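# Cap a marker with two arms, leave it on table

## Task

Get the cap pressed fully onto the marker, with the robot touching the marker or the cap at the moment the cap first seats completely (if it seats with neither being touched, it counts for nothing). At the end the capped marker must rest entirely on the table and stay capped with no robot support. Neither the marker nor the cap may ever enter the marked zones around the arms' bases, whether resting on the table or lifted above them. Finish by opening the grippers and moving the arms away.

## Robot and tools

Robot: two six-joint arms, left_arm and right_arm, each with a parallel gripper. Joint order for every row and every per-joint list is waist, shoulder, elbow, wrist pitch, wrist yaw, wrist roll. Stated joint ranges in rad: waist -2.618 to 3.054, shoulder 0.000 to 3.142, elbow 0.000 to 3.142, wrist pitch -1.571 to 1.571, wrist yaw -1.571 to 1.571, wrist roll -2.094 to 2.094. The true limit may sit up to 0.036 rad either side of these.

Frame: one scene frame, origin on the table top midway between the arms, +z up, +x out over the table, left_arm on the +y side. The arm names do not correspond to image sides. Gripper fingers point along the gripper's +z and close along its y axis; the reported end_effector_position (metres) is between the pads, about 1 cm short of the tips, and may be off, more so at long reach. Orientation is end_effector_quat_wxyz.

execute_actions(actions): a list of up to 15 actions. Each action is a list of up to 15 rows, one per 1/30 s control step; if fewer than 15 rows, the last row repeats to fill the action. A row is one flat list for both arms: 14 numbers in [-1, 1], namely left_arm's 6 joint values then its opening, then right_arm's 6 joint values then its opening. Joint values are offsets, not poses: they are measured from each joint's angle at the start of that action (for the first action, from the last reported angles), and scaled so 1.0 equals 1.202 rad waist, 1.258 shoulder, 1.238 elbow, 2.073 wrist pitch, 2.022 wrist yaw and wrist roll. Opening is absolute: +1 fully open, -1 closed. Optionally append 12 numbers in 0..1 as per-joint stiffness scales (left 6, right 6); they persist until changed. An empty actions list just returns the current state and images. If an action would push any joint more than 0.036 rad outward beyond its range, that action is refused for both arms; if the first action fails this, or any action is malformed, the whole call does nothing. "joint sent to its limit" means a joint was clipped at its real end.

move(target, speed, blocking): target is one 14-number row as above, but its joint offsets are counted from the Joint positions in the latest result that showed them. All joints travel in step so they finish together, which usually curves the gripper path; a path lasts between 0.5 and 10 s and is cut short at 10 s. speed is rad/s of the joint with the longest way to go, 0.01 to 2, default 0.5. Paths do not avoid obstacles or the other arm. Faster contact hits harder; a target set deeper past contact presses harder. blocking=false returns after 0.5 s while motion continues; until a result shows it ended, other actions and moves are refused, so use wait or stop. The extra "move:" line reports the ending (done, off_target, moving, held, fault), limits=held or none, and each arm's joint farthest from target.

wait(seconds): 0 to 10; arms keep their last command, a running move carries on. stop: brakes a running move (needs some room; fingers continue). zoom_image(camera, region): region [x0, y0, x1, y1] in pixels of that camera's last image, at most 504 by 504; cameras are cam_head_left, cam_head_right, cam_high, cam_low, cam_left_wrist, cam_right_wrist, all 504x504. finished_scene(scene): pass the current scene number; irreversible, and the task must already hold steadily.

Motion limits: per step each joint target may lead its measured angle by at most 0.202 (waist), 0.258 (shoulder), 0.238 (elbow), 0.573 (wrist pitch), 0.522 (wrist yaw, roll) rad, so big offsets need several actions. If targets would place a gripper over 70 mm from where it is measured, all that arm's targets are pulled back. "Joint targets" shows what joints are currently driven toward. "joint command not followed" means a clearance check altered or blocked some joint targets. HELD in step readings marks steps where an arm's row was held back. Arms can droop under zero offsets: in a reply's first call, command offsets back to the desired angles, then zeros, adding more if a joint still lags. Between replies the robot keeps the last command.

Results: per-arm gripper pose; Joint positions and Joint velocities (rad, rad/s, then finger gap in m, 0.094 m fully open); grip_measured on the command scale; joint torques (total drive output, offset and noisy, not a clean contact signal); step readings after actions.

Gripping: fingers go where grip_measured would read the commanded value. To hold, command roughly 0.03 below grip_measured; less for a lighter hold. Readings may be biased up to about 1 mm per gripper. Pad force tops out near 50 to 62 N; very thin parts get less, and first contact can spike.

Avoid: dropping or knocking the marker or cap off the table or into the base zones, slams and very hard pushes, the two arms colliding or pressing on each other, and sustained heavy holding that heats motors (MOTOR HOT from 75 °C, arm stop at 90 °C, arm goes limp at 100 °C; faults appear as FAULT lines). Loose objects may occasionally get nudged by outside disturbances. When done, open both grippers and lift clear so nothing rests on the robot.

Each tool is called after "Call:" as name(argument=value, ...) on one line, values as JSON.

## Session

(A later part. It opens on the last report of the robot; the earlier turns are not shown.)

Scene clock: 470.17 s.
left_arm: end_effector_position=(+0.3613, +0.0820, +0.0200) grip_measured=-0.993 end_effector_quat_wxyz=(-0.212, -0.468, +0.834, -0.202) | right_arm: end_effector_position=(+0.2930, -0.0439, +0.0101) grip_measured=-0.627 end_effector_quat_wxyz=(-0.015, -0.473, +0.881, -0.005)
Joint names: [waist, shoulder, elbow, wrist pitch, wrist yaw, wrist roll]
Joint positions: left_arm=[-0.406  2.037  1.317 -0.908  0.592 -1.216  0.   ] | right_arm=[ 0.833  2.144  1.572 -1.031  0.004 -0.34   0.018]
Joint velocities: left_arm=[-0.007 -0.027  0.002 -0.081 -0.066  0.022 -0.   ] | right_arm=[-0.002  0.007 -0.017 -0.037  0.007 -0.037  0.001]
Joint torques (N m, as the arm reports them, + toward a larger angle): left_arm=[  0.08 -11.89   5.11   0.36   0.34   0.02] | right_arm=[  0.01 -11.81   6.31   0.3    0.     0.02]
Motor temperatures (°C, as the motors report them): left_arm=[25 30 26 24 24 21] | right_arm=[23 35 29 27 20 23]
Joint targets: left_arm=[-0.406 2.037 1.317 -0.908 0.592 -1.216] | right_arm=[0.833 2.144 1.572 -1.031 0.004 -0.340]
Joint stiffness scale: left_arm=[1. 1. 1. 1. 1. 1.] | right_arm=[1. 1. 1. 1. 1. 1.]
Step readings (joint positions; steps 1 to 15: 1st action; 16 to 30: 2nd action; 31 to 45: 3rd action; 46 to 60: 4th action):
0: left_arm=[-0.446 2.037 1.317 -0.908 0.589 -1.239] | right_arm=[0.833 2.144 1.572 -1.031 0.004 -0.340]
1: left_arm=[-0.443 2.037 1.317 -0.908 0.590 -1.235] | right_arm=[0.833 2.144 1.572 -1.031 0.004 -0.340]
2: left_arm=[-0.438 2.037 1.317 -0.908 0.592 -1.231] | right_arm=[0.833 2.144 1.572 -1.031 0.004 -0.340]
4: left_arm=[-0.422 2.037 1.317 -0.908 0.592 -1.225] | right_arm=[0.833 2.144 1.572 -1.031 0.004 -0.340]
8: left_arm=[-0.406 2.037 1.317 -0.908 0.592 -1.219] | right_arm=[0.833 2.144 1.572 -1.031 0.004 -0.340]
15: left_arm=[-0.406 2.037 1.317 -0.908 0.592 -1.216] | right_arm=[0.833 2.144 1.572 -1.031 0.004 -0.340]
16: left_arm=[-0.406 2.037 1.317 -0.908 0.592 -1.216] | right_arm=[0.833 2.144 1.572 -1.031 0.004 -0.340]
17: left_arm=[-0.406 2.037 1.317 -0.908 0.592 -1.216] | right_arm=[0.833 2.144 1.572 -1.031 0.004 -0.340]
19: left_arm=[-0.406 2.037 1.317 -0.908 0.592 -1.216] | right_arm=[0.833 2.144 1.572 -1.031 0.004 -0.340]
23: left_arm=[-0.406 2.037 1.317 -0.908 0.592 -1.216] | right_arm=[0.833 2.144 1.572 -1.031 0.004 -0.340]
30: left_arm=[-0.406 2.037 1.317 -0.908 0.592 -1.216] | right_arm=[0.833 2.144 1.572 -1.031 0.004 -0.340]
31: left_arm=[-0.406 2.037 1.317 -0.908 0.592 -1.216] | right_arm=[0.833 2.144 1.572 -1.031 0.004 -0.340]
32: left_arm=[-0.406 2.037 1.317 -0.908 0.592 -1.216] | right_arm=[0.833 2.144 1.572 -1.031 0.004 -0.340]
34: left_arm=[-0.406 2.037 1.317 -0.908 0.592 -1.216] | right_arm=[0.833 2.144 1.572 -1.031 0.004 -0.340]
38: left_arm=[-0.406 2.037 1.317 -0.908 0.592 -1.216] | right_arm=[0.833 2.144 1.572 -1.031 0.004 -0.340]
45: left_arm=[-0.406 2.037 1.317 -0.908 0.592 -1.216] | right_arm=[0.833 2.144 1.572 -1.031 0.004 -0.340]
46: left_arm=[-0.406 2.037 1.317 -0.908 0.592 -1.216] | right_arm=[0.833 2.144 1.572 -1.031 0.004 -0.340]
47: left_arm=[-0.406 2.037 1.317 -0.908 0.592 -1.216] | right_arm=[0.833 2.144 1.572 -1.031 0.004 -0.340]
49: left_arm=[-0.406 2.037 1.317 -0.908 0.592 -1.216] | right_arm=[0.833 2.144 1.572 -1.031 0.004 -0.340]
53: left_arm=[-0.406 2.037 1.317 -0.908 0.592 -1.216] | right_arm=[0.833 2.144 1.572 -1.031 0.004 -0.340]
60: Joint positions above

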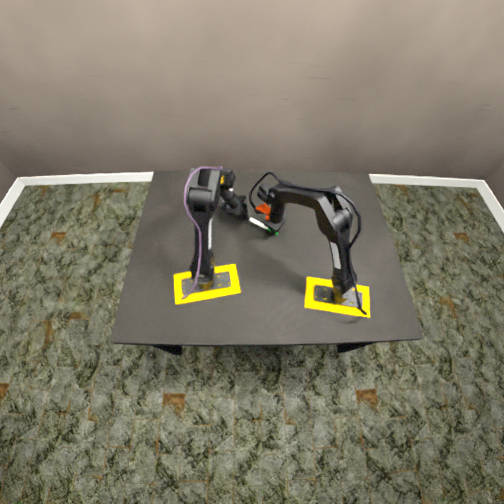

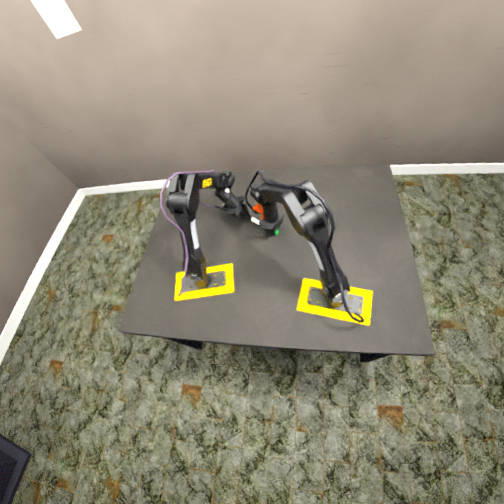

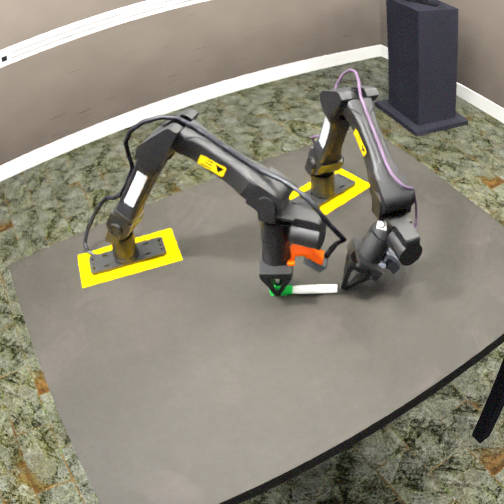

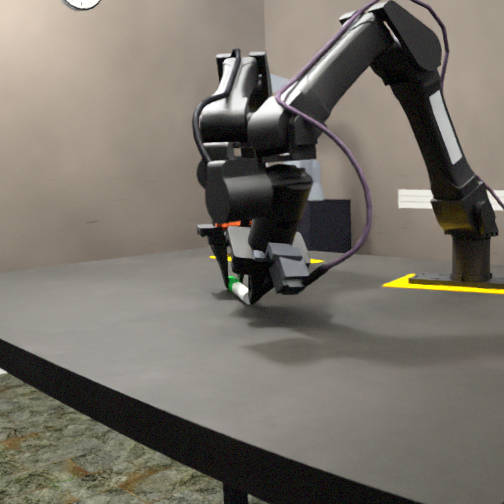

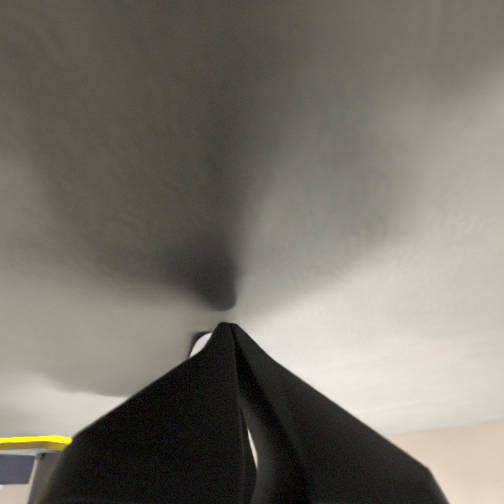

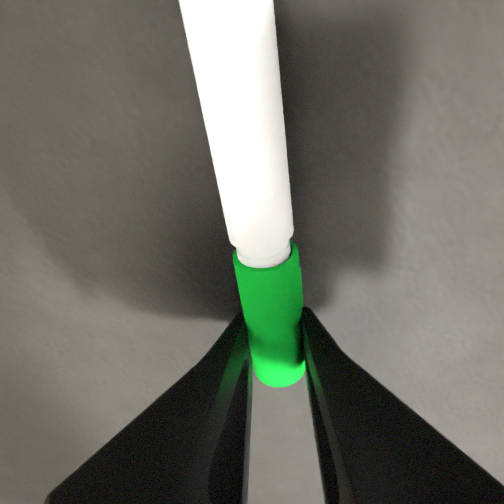

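Call:
execute_actions(actions=[[[0,0,0,-0.012,0,0,-1,0,0,0,0,0,0,-0.68]]])

Call:
move(target=[-0.085,0,0,-0.004,0.006,-0.03,-1,0.004,0,0,0.04,0,0,-0.69], speed=0.04)

Call:
zoom_image(camera="cam_right_wrist", region=[180,150,360,330])

Scene clock: 477.50 s.
left_arm: end_effector_position=(+0.3609, +0.0821, +0.0201) grip_measured=-0.993 end_effector_quat_wxyz=(-0.212, -0.468, +0.834, -0.202) | right_arm: end_effector_position=(+0.2930, -0.0439, +0.0101) grip_measured=-0.627 end_effector_quat_wxyz=(-0.015, -0.473, +0.881, -0.005)
Joint names: [waist, shoulder, elbow, wrist pitch, wrist yaw, wrist roll]
Joint positions: left_arm=[-0.406  2.037  1.317 -0.909  0.592 -1.216  0.   ] | right_arm=[ 0.833  2.144  1.572 -1.031  0.004 -0.34   0.018]
Joint velocities: left_arm=[-0.002 -0.022 -0.022  0.022  0.007 -0.022 -0.001] | right_arm=[-0.032 -0.002 -0.012 -0.007  0.051  0.022  0.   ]
Joint torques (N m, as the arm reports them, + toward a larger angle): left_arm=[  0.05 -11.91   5.13   0.17   0.34   0.03] | right_arm=[ -0.01 -11.82   6.32   0.31   0.     0.02]
Motor temperatures (°C, as the motors report them): left_arm=[24 30 26 24 24 21] | right_arm=[23 35 29 26 20 23]
Joint targets: left_arm=[-0.406 2.037 1.317 -0.932 0.592 -1.216] | right_arm=[0.833 2.144 1.572 -1.031 0.004 -0.340]
Joint stiffness scale: left_arm=[1. 1. 1. 1. 1. 1.] | right_arm=[1. 1. 1. 1. 1. 1.]
Step readings (joint positions):
0: left_arm=[-0.406 2.037 1.317 -0.908 0.592 -1.216] | right_arm=[0.833 2.144 1.572 -1.031 0.004 -0.340]
1: left_arm=[-0.406 2.037 1.317 -0.908 0.592 -1.216] | right_arm=[0.833 2.144 1.572 -1.031 0.004 -0.340]
2: left_arm=[-0.406 2.037 1.317 -0.908 0.592 -1.216] | right_arm=[0.833 2.144 1.572 -1.031 0.004 -0.340]
4: left_arm=[-0.406 2.037 1.317 -0.909 0.592 -1.216] | right_arm=[0.833 2.144 1.572 -1.031 0.004 -0.340]
8: left_arm=[-0.406 2.037 1.317 -0.909 0.592 -1.216] | right_arm=[0.833 2.144 1.572 -1.031 0.004 -0.340]
15: Joint positions above

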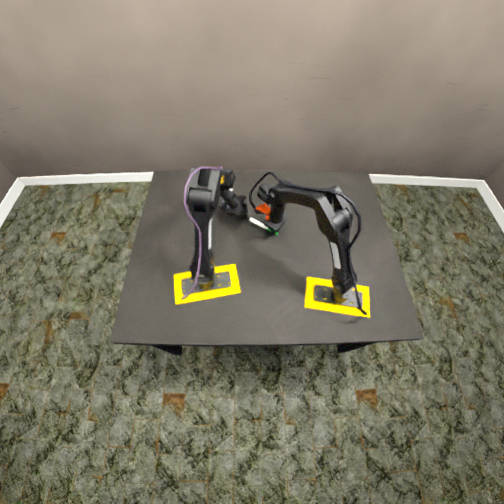

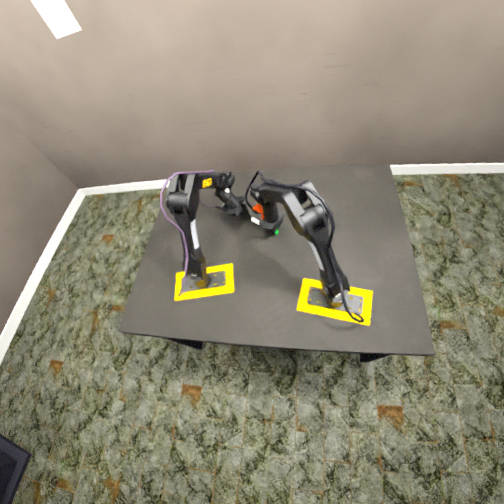

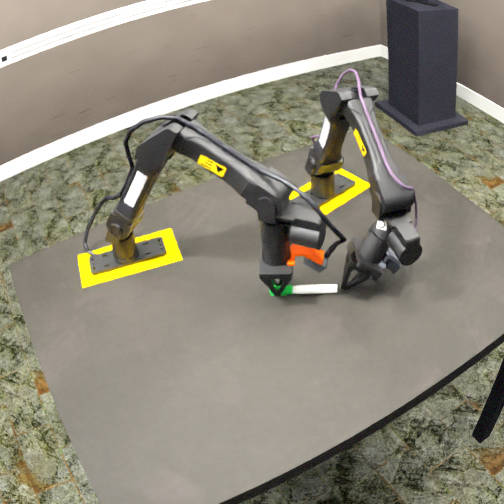

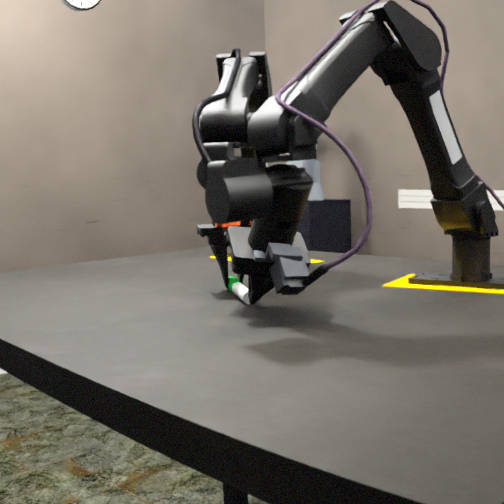

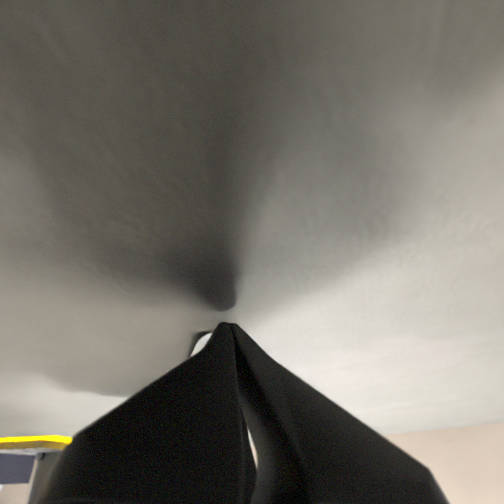

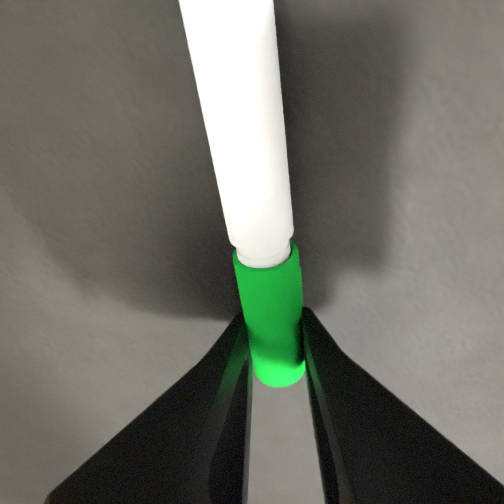

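Scene clock: 480.33 s.
left_arm: end_effector_position=(+0.3536, +0.0672, +0.0162) grip_measured=-0.993 end_effector_quat_wxyz=(-0.207, -0.465, +0.842, -0.180) | right_arm: end_effector_position=(+0.2931, -0.0480, +0.0102) grip_measured=-0.627 end_effector_quat_wxyz=(-0.019, -0.473, +0.880, -0.014)
Joint names: [waist, shoulder, elbow, wrist pitch, wrist yaw, wrist roll]
Joint positions: left_arm=[-0.469  2.037  1.317 -0.897  0.554 -1.27   0.   ] | right_arm=[ 0.833  2.144  1.572 -1.041  0.023 -0.34   0.018]
Joint velocities: left_arm=[ 0.012 -0.012 -0.007 -0.095  0.007 -0.037 -0.   ] | right_arm=[ 0.002 -0.007 -0.007 -0.007 -0.037 -0.022  0.   ]
Joint torques (N m, as the arm reports them, + toward a larger angle): left_arm=[ -3.59 -11.85   5.13   0.23   0.77  -0.04] | right_arm=[  0.39 -11.78   6.29   1.21  -0.16   0.02]
Motor temperatures (°C, as the motors report them): left_arm=[24 30 26 24 24 21] | right_arm=[23 35 29 26 20 23]
Joint targets: left_arm=[-0.508 2.037 1.317 -0.918 0.604 -1.277] | right_arm=[0.837 2.144 1.572 -0.948 0.005 -0.340]
Joint stiffness scale: left_arm=[1. 1. 1. 1. 1. 1.] | right_arm=[1. 1. 1. 1. 1. 1.]
move: off_target (left_arm, right_arm); limits=none; left_arm: farthest joint: the wrist yaw, 0.050 radians from its target (0.012 radians at the start); right_arm: farthest joint: the wrist pitch, 0.093 radians from its target (0.083 radians at the start)

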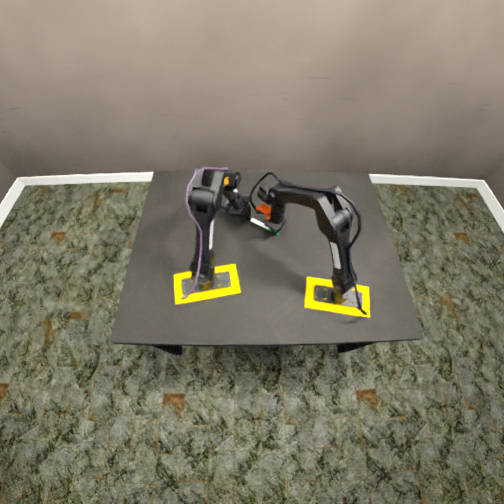

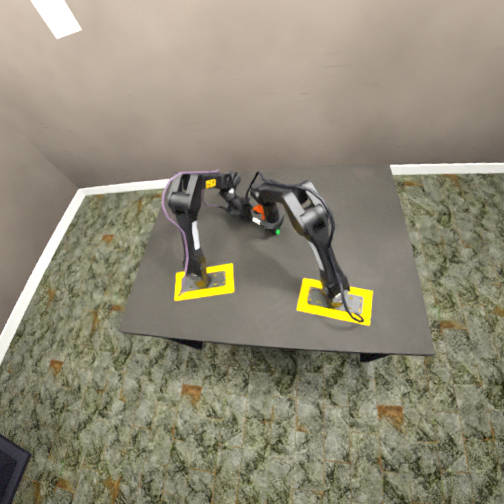

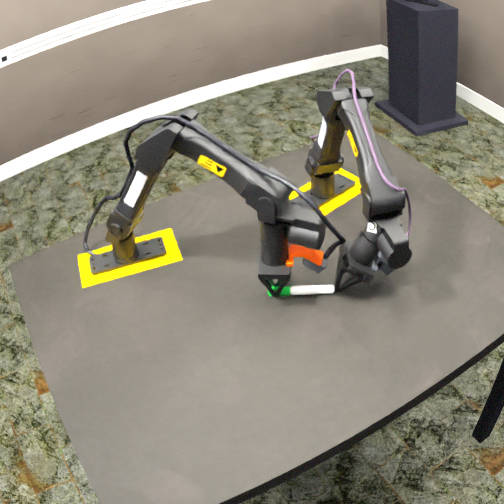

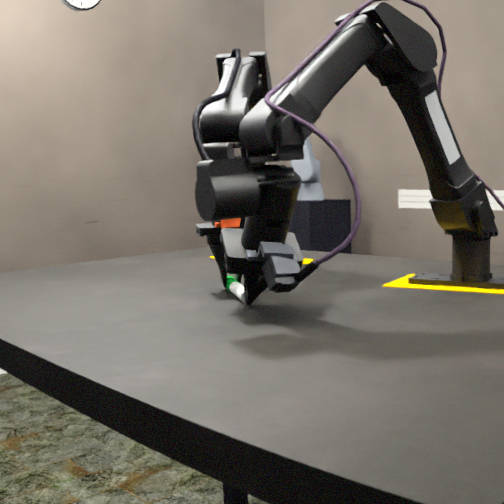

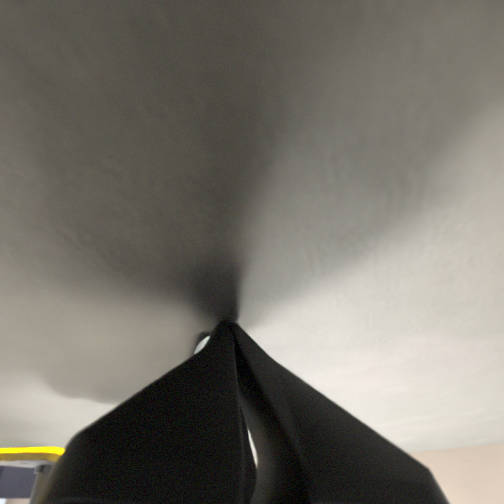

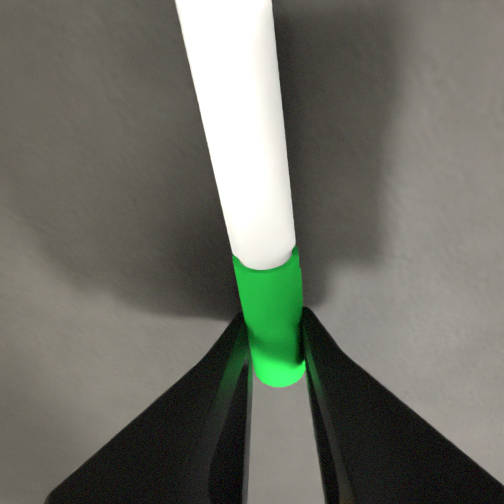

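Region (180, 150, 360, 330) of cam_right_wrist's 504x504 image, scaled by 2.800, with more detail than that image has.

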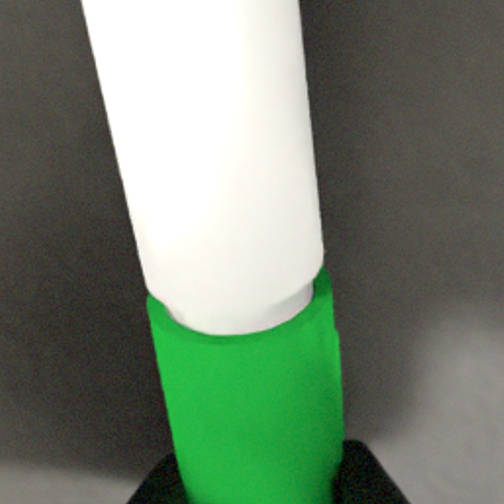

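Call:
execute_actions(actions=[])

Scene clock: 500.27 s.
left_arm: end_effector_position=(+0.3536, +0.0672, +0.0162) grip_measured=-0.993 end_effector_quat_wxyz=(-0.207, -0.465, +0.842, -0.180) | right_arm: end_effector_position=(+0.2931, -0.0480, +0.0102) grip_measured=-0.627 end_effector_quat_wxyz=(-0.019, -0.473, +0.880, -0.014)
Joint names: [waist, shoulder, elbow, wrist pitch, wrist yaw, wrist roll]
Joint positions: left_arm=[-0.469  2.037  1.317 -0.897  0.554 -1.27   0.   ] | right_arm=[ 0.833  2.144  1.572 -1.041  0.023 -0.34   0.018]
Joint velocities: left_arm=[-0.002  0.002 -0.017 -0.066 -0.037 -0.066 -0.   ] | right_arm=[-0.022  0.007  0.017 -0.051 -0.095 -0.022  0.   ]
Joint torques (N m, as the arm reports them, + toward a larger angle): left_arm=[ -3.61 -11.9    5.12   0.21   0.8   -0.04] | right_arm=[  0.38 -11.79   6.3    1.21  -0.16   0.02]
Motor temperatures (°C, as the motors report them): left_arm=[24 31 26 24 25 21] | right_arm=[23 36 29 27 20 23]
Joint targets: left_arm=[-0.508 2.037 1.317 -0.918 0.604 -1.277] | right_arm=[0.837 2.144 1.572 -0.948 0.005 -0.340]
Joint stiffness scale: left_arm=[1. 1. 1. 1. 1. 1.] | right_arm=[1. 1. 1. 1. 1. 1.]

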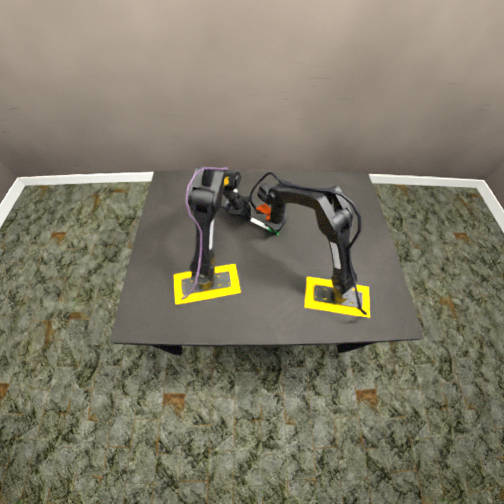

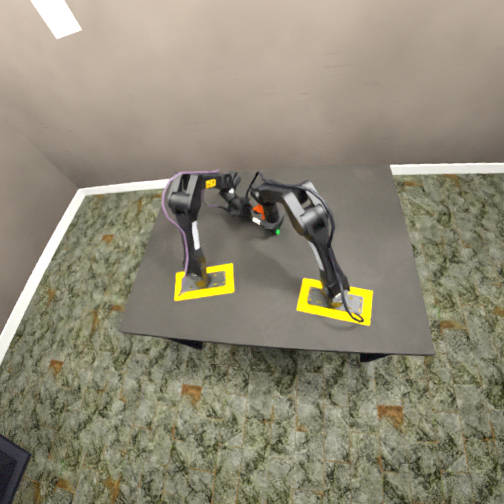

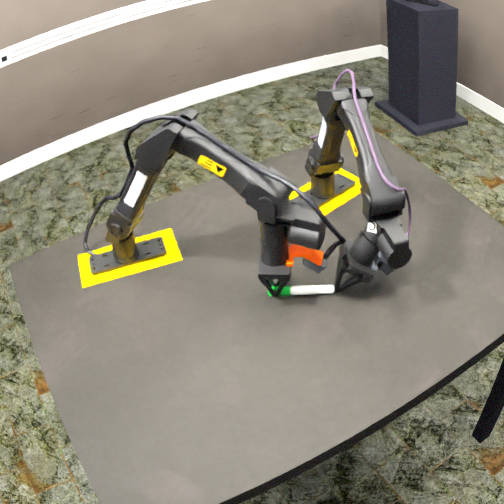

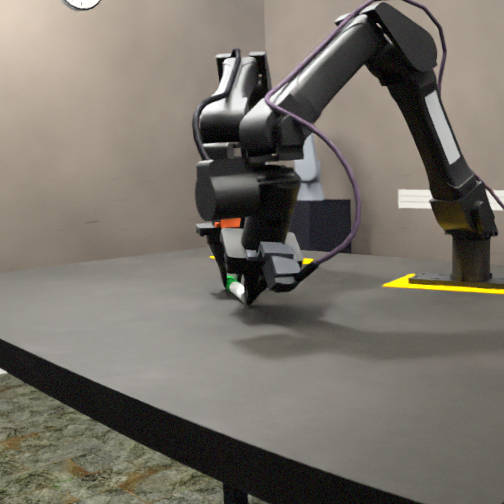

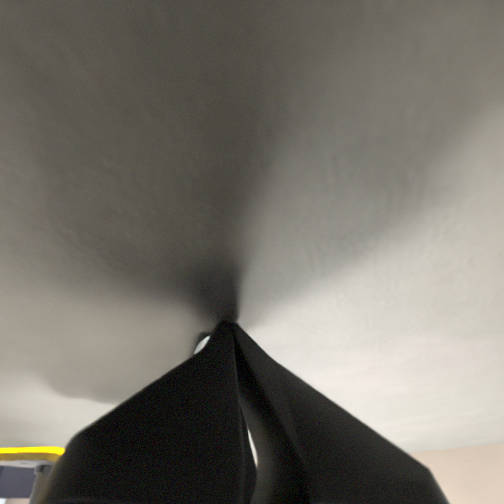

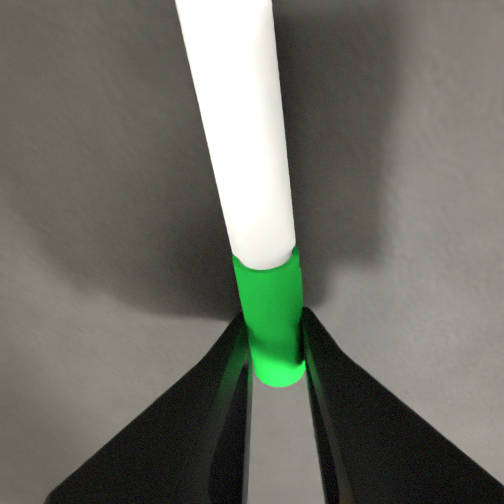

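Call:
execute_actions(actions=[[[-0.06,0,0,-0.01,0.03,0,-1,0,0,0,0.055,0,0,-0.69]],[[-0.09,0,0,-0.01,0.045,0,-1,0,0,0,0.08,0,0,-0.69]],[[-0.09,0,0,-0.01,0.045,0,-1,0,0,0,0.08,0,0,-0.69]]])

Scene clock: 505.57 s.
left_arm: end_effector_position=(+0.3429, +0.0306, +0.0163) grip_measured=-0.993 end_effector_quat_wxyz=(-0.169, -0.402, +0.884, -0.169) | right_arm: end_effector_position=(+0.2839, -0.0788, +0.0098) grip_measured=-0.627 end_effector_quat_wxyz=(-0.061, -0.472, +0.877, -0.068)
Joint names: [waist, shoulder, elbow, wrist pitch, wrist yaw, wrist roll]
Joint positions: left_arm=[-0.606  2.018  1.317 -0.843  0.482 -1.27   0.   ] | right_arm=[ 0.827  2.144  1.556 -1.124  0.117 -0.34   0.018]
Joint velocities: left_arm=[-0.012 -0.007  0.002 -0.066 -0.095  0.037 -0.   ] | right_arm=[ 0.017 -0.007 -0.007  0.022  0.022 -0.066  0.001]
Joint torques (N m, as the arm reports them, + toward a larger angle): left_arm=[ -4.97 -11.15   5.28   0.14   1.44   0.02] | right_arm=[  0.1  -11.56   6.68   2.11  -0.29   0.03]
Motor temperatures (°C, as the motors report them): left_arm=[24 31 26 24 25 21] | right_arm=[23 36 29 27 20 23]
Joint targets: left_arm=[-0.661 2.026 1.317 -0.886 0.606 -1.270] | right_arm=[0.830 2.144 1.564 -0.923 0.079 -0.340]
Joint stiffness scale: left_arm=[1. 1. 1. 1. 1. 1.] | right_arm=[1. 1. 1. 1. 1. 1.]
Step readings (joint positions; steps 1 to 15: 1st action; 16 to 30: 2nd action; 31 to 45: 3rd action):
0: left_arm=[-0.469 2.037 1.317 -0.897 0.554 -1.270] | right_arm=[0.833 2.144 1.572 -1.041 0.023 -0.340]
1: left_arm=[-0.471 2.037 1.317 -0.897 0.553 -1.270] | right_arm=[0.833 2.144 1.572 -1.041 0.024 -0.340]
2: left_arm=[-0.476 2.037 1.317 -0.896 0.552 -1.270] | right_arm=[0.833 2.144 1.572 -1.042 0.028 -0.340]
4: left_arm=[-0.490 2.036 1.317 -0.893 0.547 -1.270] | right_arm=[0.833 2.144 1.572 -1.047 0.035 -0.340]
8: left_arm=[-0.498 2.034 1.317 -0.889 0.541 -1.270] | right_arm=[0.833 2.144 1.572 -1.055 0.042 -0.340]
15: left_arm=[-0.498 2.034 1.317 -0.889 0.541 -1.270] | right_arm=[0.833 2.144 1.572 -1.055 0.042 -0.340]
16: left_arm=[-0.504 2.034 1.317 -0.888 0.540 -1.270] | right_arm=[0.833 2.144 1.572 -1.054 0.044 -0.340]
17: left_arm=[-0.512 2.031 1.317 -0.884 0.533 -1.270] | right_arm=[0.833 2.144 1.570 -1.058 0.051 -0.340]
19: left_arm=[-0.535 2.028 1.317 -0.873 0.521 -1.270] | right_arm=[0.831 2.144 1.566 -1.072 0.065 -0.340]
23: left_arm=[-0.553 2.026 1.317 -0.865 0.515 -1.270] | right_arm=[0.830 2.144 1.564 -1.089 0.078 -0.340]
30: left_arm=[-0.553 2.026 1.317 -0.865 0.515 -1.270] | right_arm=[0.830 2.144 1.564 -1.089 0.079 -0.340]
31: left_arm=[-0.550 2.026 1.317 -0.863 0.510 -1.270] | right_arm=[0.830 2.144 1.564 -1.090 0.081 -0.340] HELD left_arm
32: left_arm=[-0.550 2.026 1.317 -0.863 0.511 -1.270] | right_arm=[0.830 2.144 1.564 -1.088 0.084 -0.340]
34: left_arm=[-0.558 2.024 1.317 -0.861 0.505 -1.270] | right_arm=[0.830 2.144 1.564 -1.088 0.086 -0.340]
38: left_arm=[-0.595 2.019 1.317 -0.846 0.484 -1.270] | right_arm=[0.828 2.144 1.558 -1.114 0.109 -0.340]
45: Joint positions above
HELD left_arm: step 31.
joint command not followed: on one or more control steps a check withheld the commanded joint targets of the left arm, and it was not sent them on those steps.
cause: the commanded joint targets would bring a part of the robot too close to another arm (this arm's wrist (the part past the wrist pitch) and the other arm's wrist (the part past the wrist pitch)); next, command targets that bring no part of the robot closer to that arm.

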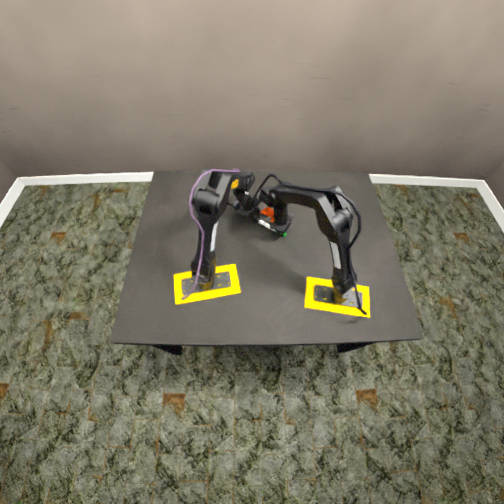

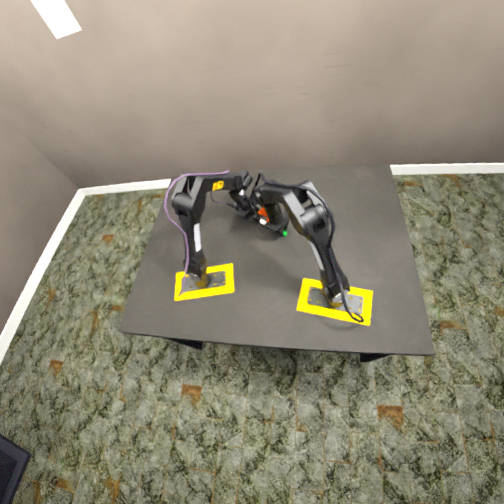

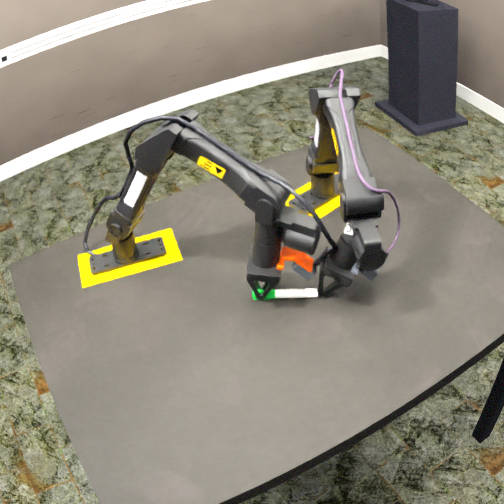

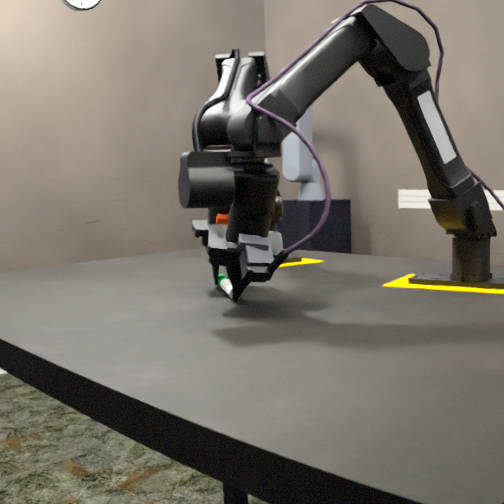

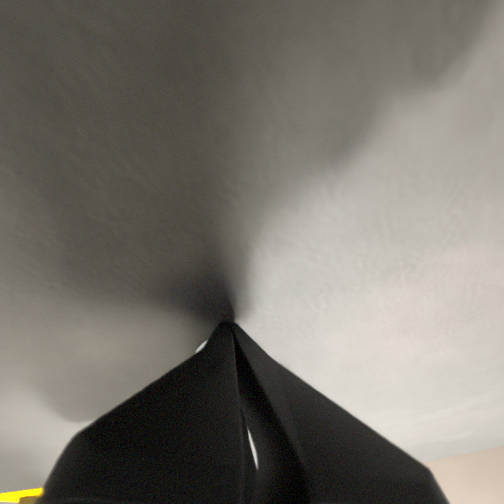

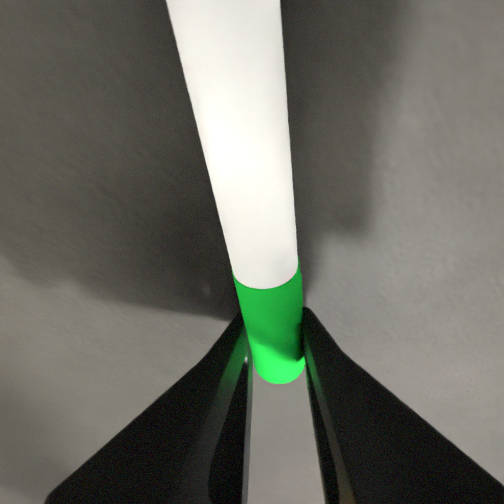

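Call:
execute_actions(actions=[[[0.02,0,0,0,0,0,-1,0,0,0,0.03,0,0,-0.69]],[[0.05,0,0,0,0,0,-1,0,0,0,0,0,0,-0.69]],[[0.05,0,0,0,0,0,-1,0,0,0,0,0,0,0.2]],[[0,0,0,0,0,0,-1,0,0,0,0,0,0,0.2]]])

Call:
zoom_image(camera="cam_right_wrist", region=[180,200,360,400])

Scene clock: 513.77 s.
left_arm: end_effector_position=(+0.3709, +0.0739, +0.0168) grip_measured=-0.993 end_effector_quat_wxyz=(-0.159, -0.462, +0.853, -0.183) | right_arm: end_effector_position=(+0.2852, -0.0784, +0.0093) grip_measured=+0.198 end_effector_quat_wxyz=(-0.058, -0.472, +0.877, -0.069)
Joint names: [waist, shoulder, elbow, wrist pitch, wrist yaw, wrist roll]
Joint positions: left_arm=[-0.466  2.018  1.317 -0.841  0.489 -1.27   0.   ] | right_arm=[ 0.827  2.145  1.556 -1.118  0.12  -0.34   0.056]
Joint velocities: left_arm=[-0.007 -0.007 -0.002  0.007  0.037 -0.051  0.   ] | right_arm=[-0.002  0.007  0.037 -0.022 -0.007  0.022 -0.   ]
Joint torques (N m, as the arm reports them, + toward a larger angle): left_arm=[  0.02 -11.9    5.29   0.54   0.28   0.02] | right_arm=[  0.   -11.59   6.12   0.12   0.06   0.02]
Motor temperatures (°C, as the motors report them): left_arm=[24 31 26 24 26 21] | right_arm=[23 36 29 29 20 23]
Joint targets: left_arm=[-0.466 2.018 1.317 -0.841 0.489 -1.270] | right_arm=[0.827 2.145 1.556 -1.118 0.120 -0.340]
Joint stiffness scale: left_arm=[1. 1. 1. 1. 1. 1.] | right_arm=[1. 1. 1. 1. 1. 1.]
Step readings (joint positions; steps 1 to 15: 1st action; 16 to 30: 2nd action; 31 to 45: 3rd action; 46 to 60: 4th action):
0: left_arm=[-0.606 2.018 1.317 -0.843 0.482 -1.270] | right_arm=[0.827 2.144 1.556 -1.124 0.117 -0.340]
1: left_arm=[-0.601 2.018 1.317 -0.841 0.479 -1.270] | right_arm=[0.827 2.144 1.556 -1.129 0.119 -0.340]
2: left_arm=[-0.598 2.018 1.317 -0.841 0.482 -1.270] | right_arm=[0.827 2.144 1.556 -1.129 0.120 -0.340]
4: left_arm=[-0.592 2.018 1.317 -0.841 0.484 -1.270] | right_arm=[0.827 2.144 1.556 -1.122 0.120 -0.340]
8: left_arm=[-0.590 2.018 1.317 -0.841 0.484 -1.270] | right_arm=[0.827 2.144 1.556 -1.117 0.120 -0.340]
15: left_arm=[-0.590 2.018 1.317 -0.841 0.484 -1.270] | right_arm=[0.827 2.144 1.556 -1.117 0.120 -0.340]
16: left_arm=[-0.585 2.018 1.317 -0.841 0.486 -1.270] | right_arm=[0.827 2.144 1.556 -1.118 0.120 -0.340]
17: left_arm=[-0.577 2.018 1.317 -0.841 0.487 -1.270] | right_arm=[0.827 2.144 1.556 -1.118 0.120 -0.340]
19: left_arm=[-0.552 2.018 1.317 -0.841 0.487 -1.270] | right_arm=[0.827 2.144 1.556 -1.118 0.120 -0.340]
23: left_arm=[-0.528 2.018 1.317 -0.841 0.487 -1.270] | right_arm=[0.827 2.144 1.556 -1.118 0.120 -0.340]
30: left_arm=[-0.528 2.018 1.317 -0.841 0.487 -1.270] | right_arm=[0.827 2.144 1.556 -1.118 0.120 -0.340]
31: left_arm=[-0.524 2.018 1.317 -0.841 0.489 -1.270] | right_arm=[0.827 2.144 1.556 -1.118 0.120 -0.340]
32: left_arm=[-0.516 2.018 1.317 -0.841 0.489 -1.270] | right_arm=[0.827 2.144 1.556 -1.118 0.120 -0.340]
34: left_arm=[-0.491 2.018 1.317 -0.841 0.489 -1.270] | right_arm=[0.827 2.145 1.556 -1.118 0.120 -0.340]
38: left_arm=[-0.466 2.018 1.317 -0.841 0.489 -1.270] | right_arm=[0.827 2.145 1.556 -1.118 0.120 -0.340]
45: left_arm=[-0.466 2.018 1.317 -0.841 0.489 -1.270] | right_arm=[0.827 2.145 1.556 -1.118 0.120 -0.340]
46: left_arm=[-0.466 2.018 1.317 -0.841 0.489 -1.270] | right_arm=[0.827 2.145 1.556 -1.118 0.120 -0.340]
47: left_arm=[-0.466 2.018 1.317 -0.841 0.489 -1.270] | right_arm=[0.827 2.145 1.556 -1.118 0.120 -0.340]
49: left_arm=[-0.466 2.018 1.317 -0.841 0.489 -1.270] | right_arm=[0.827 2.145 1.556 -1.118 0.120 -0.340]
53: left_arm=[-0.466 2.018 1.317 -0.841 0.489 -1.270] | right_arm=[0.827 2.145 1.556 -1.118 0.120 -0.340]
60: Joint positions above

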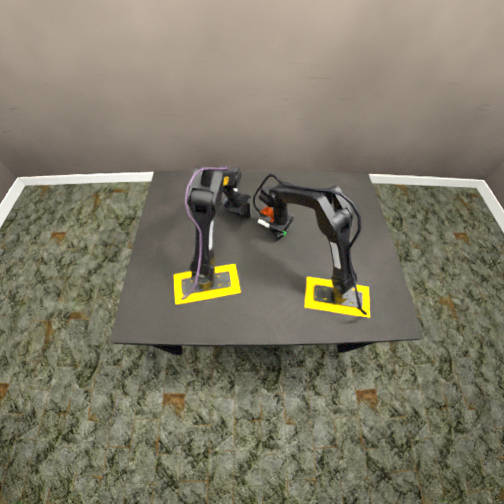

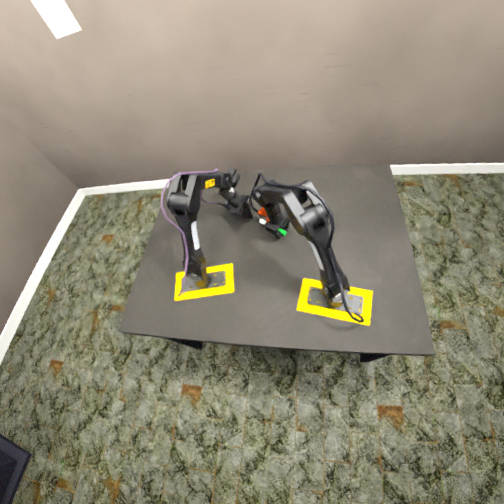

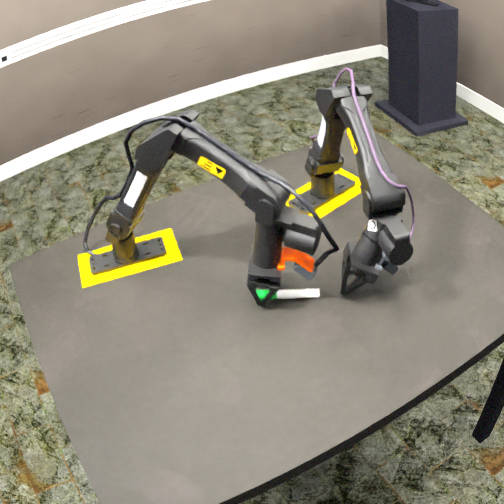

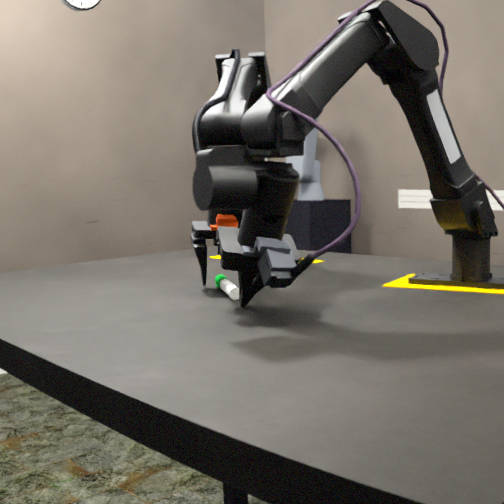

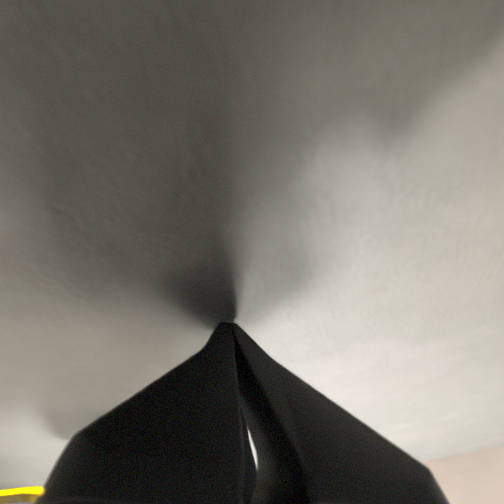

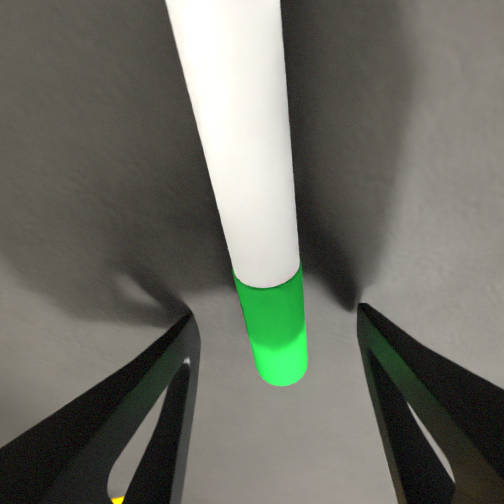

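Region (180, 200, 360, 400) of cam_right_wrist's 504x504 image, scaled by 2.520, with more detail than that image has; it fills the left 454 columns of this view, and the rest is white.

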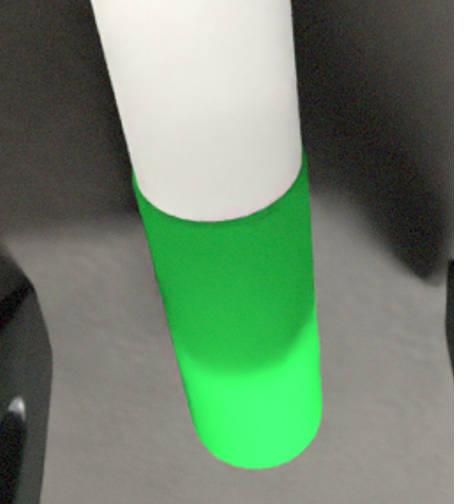

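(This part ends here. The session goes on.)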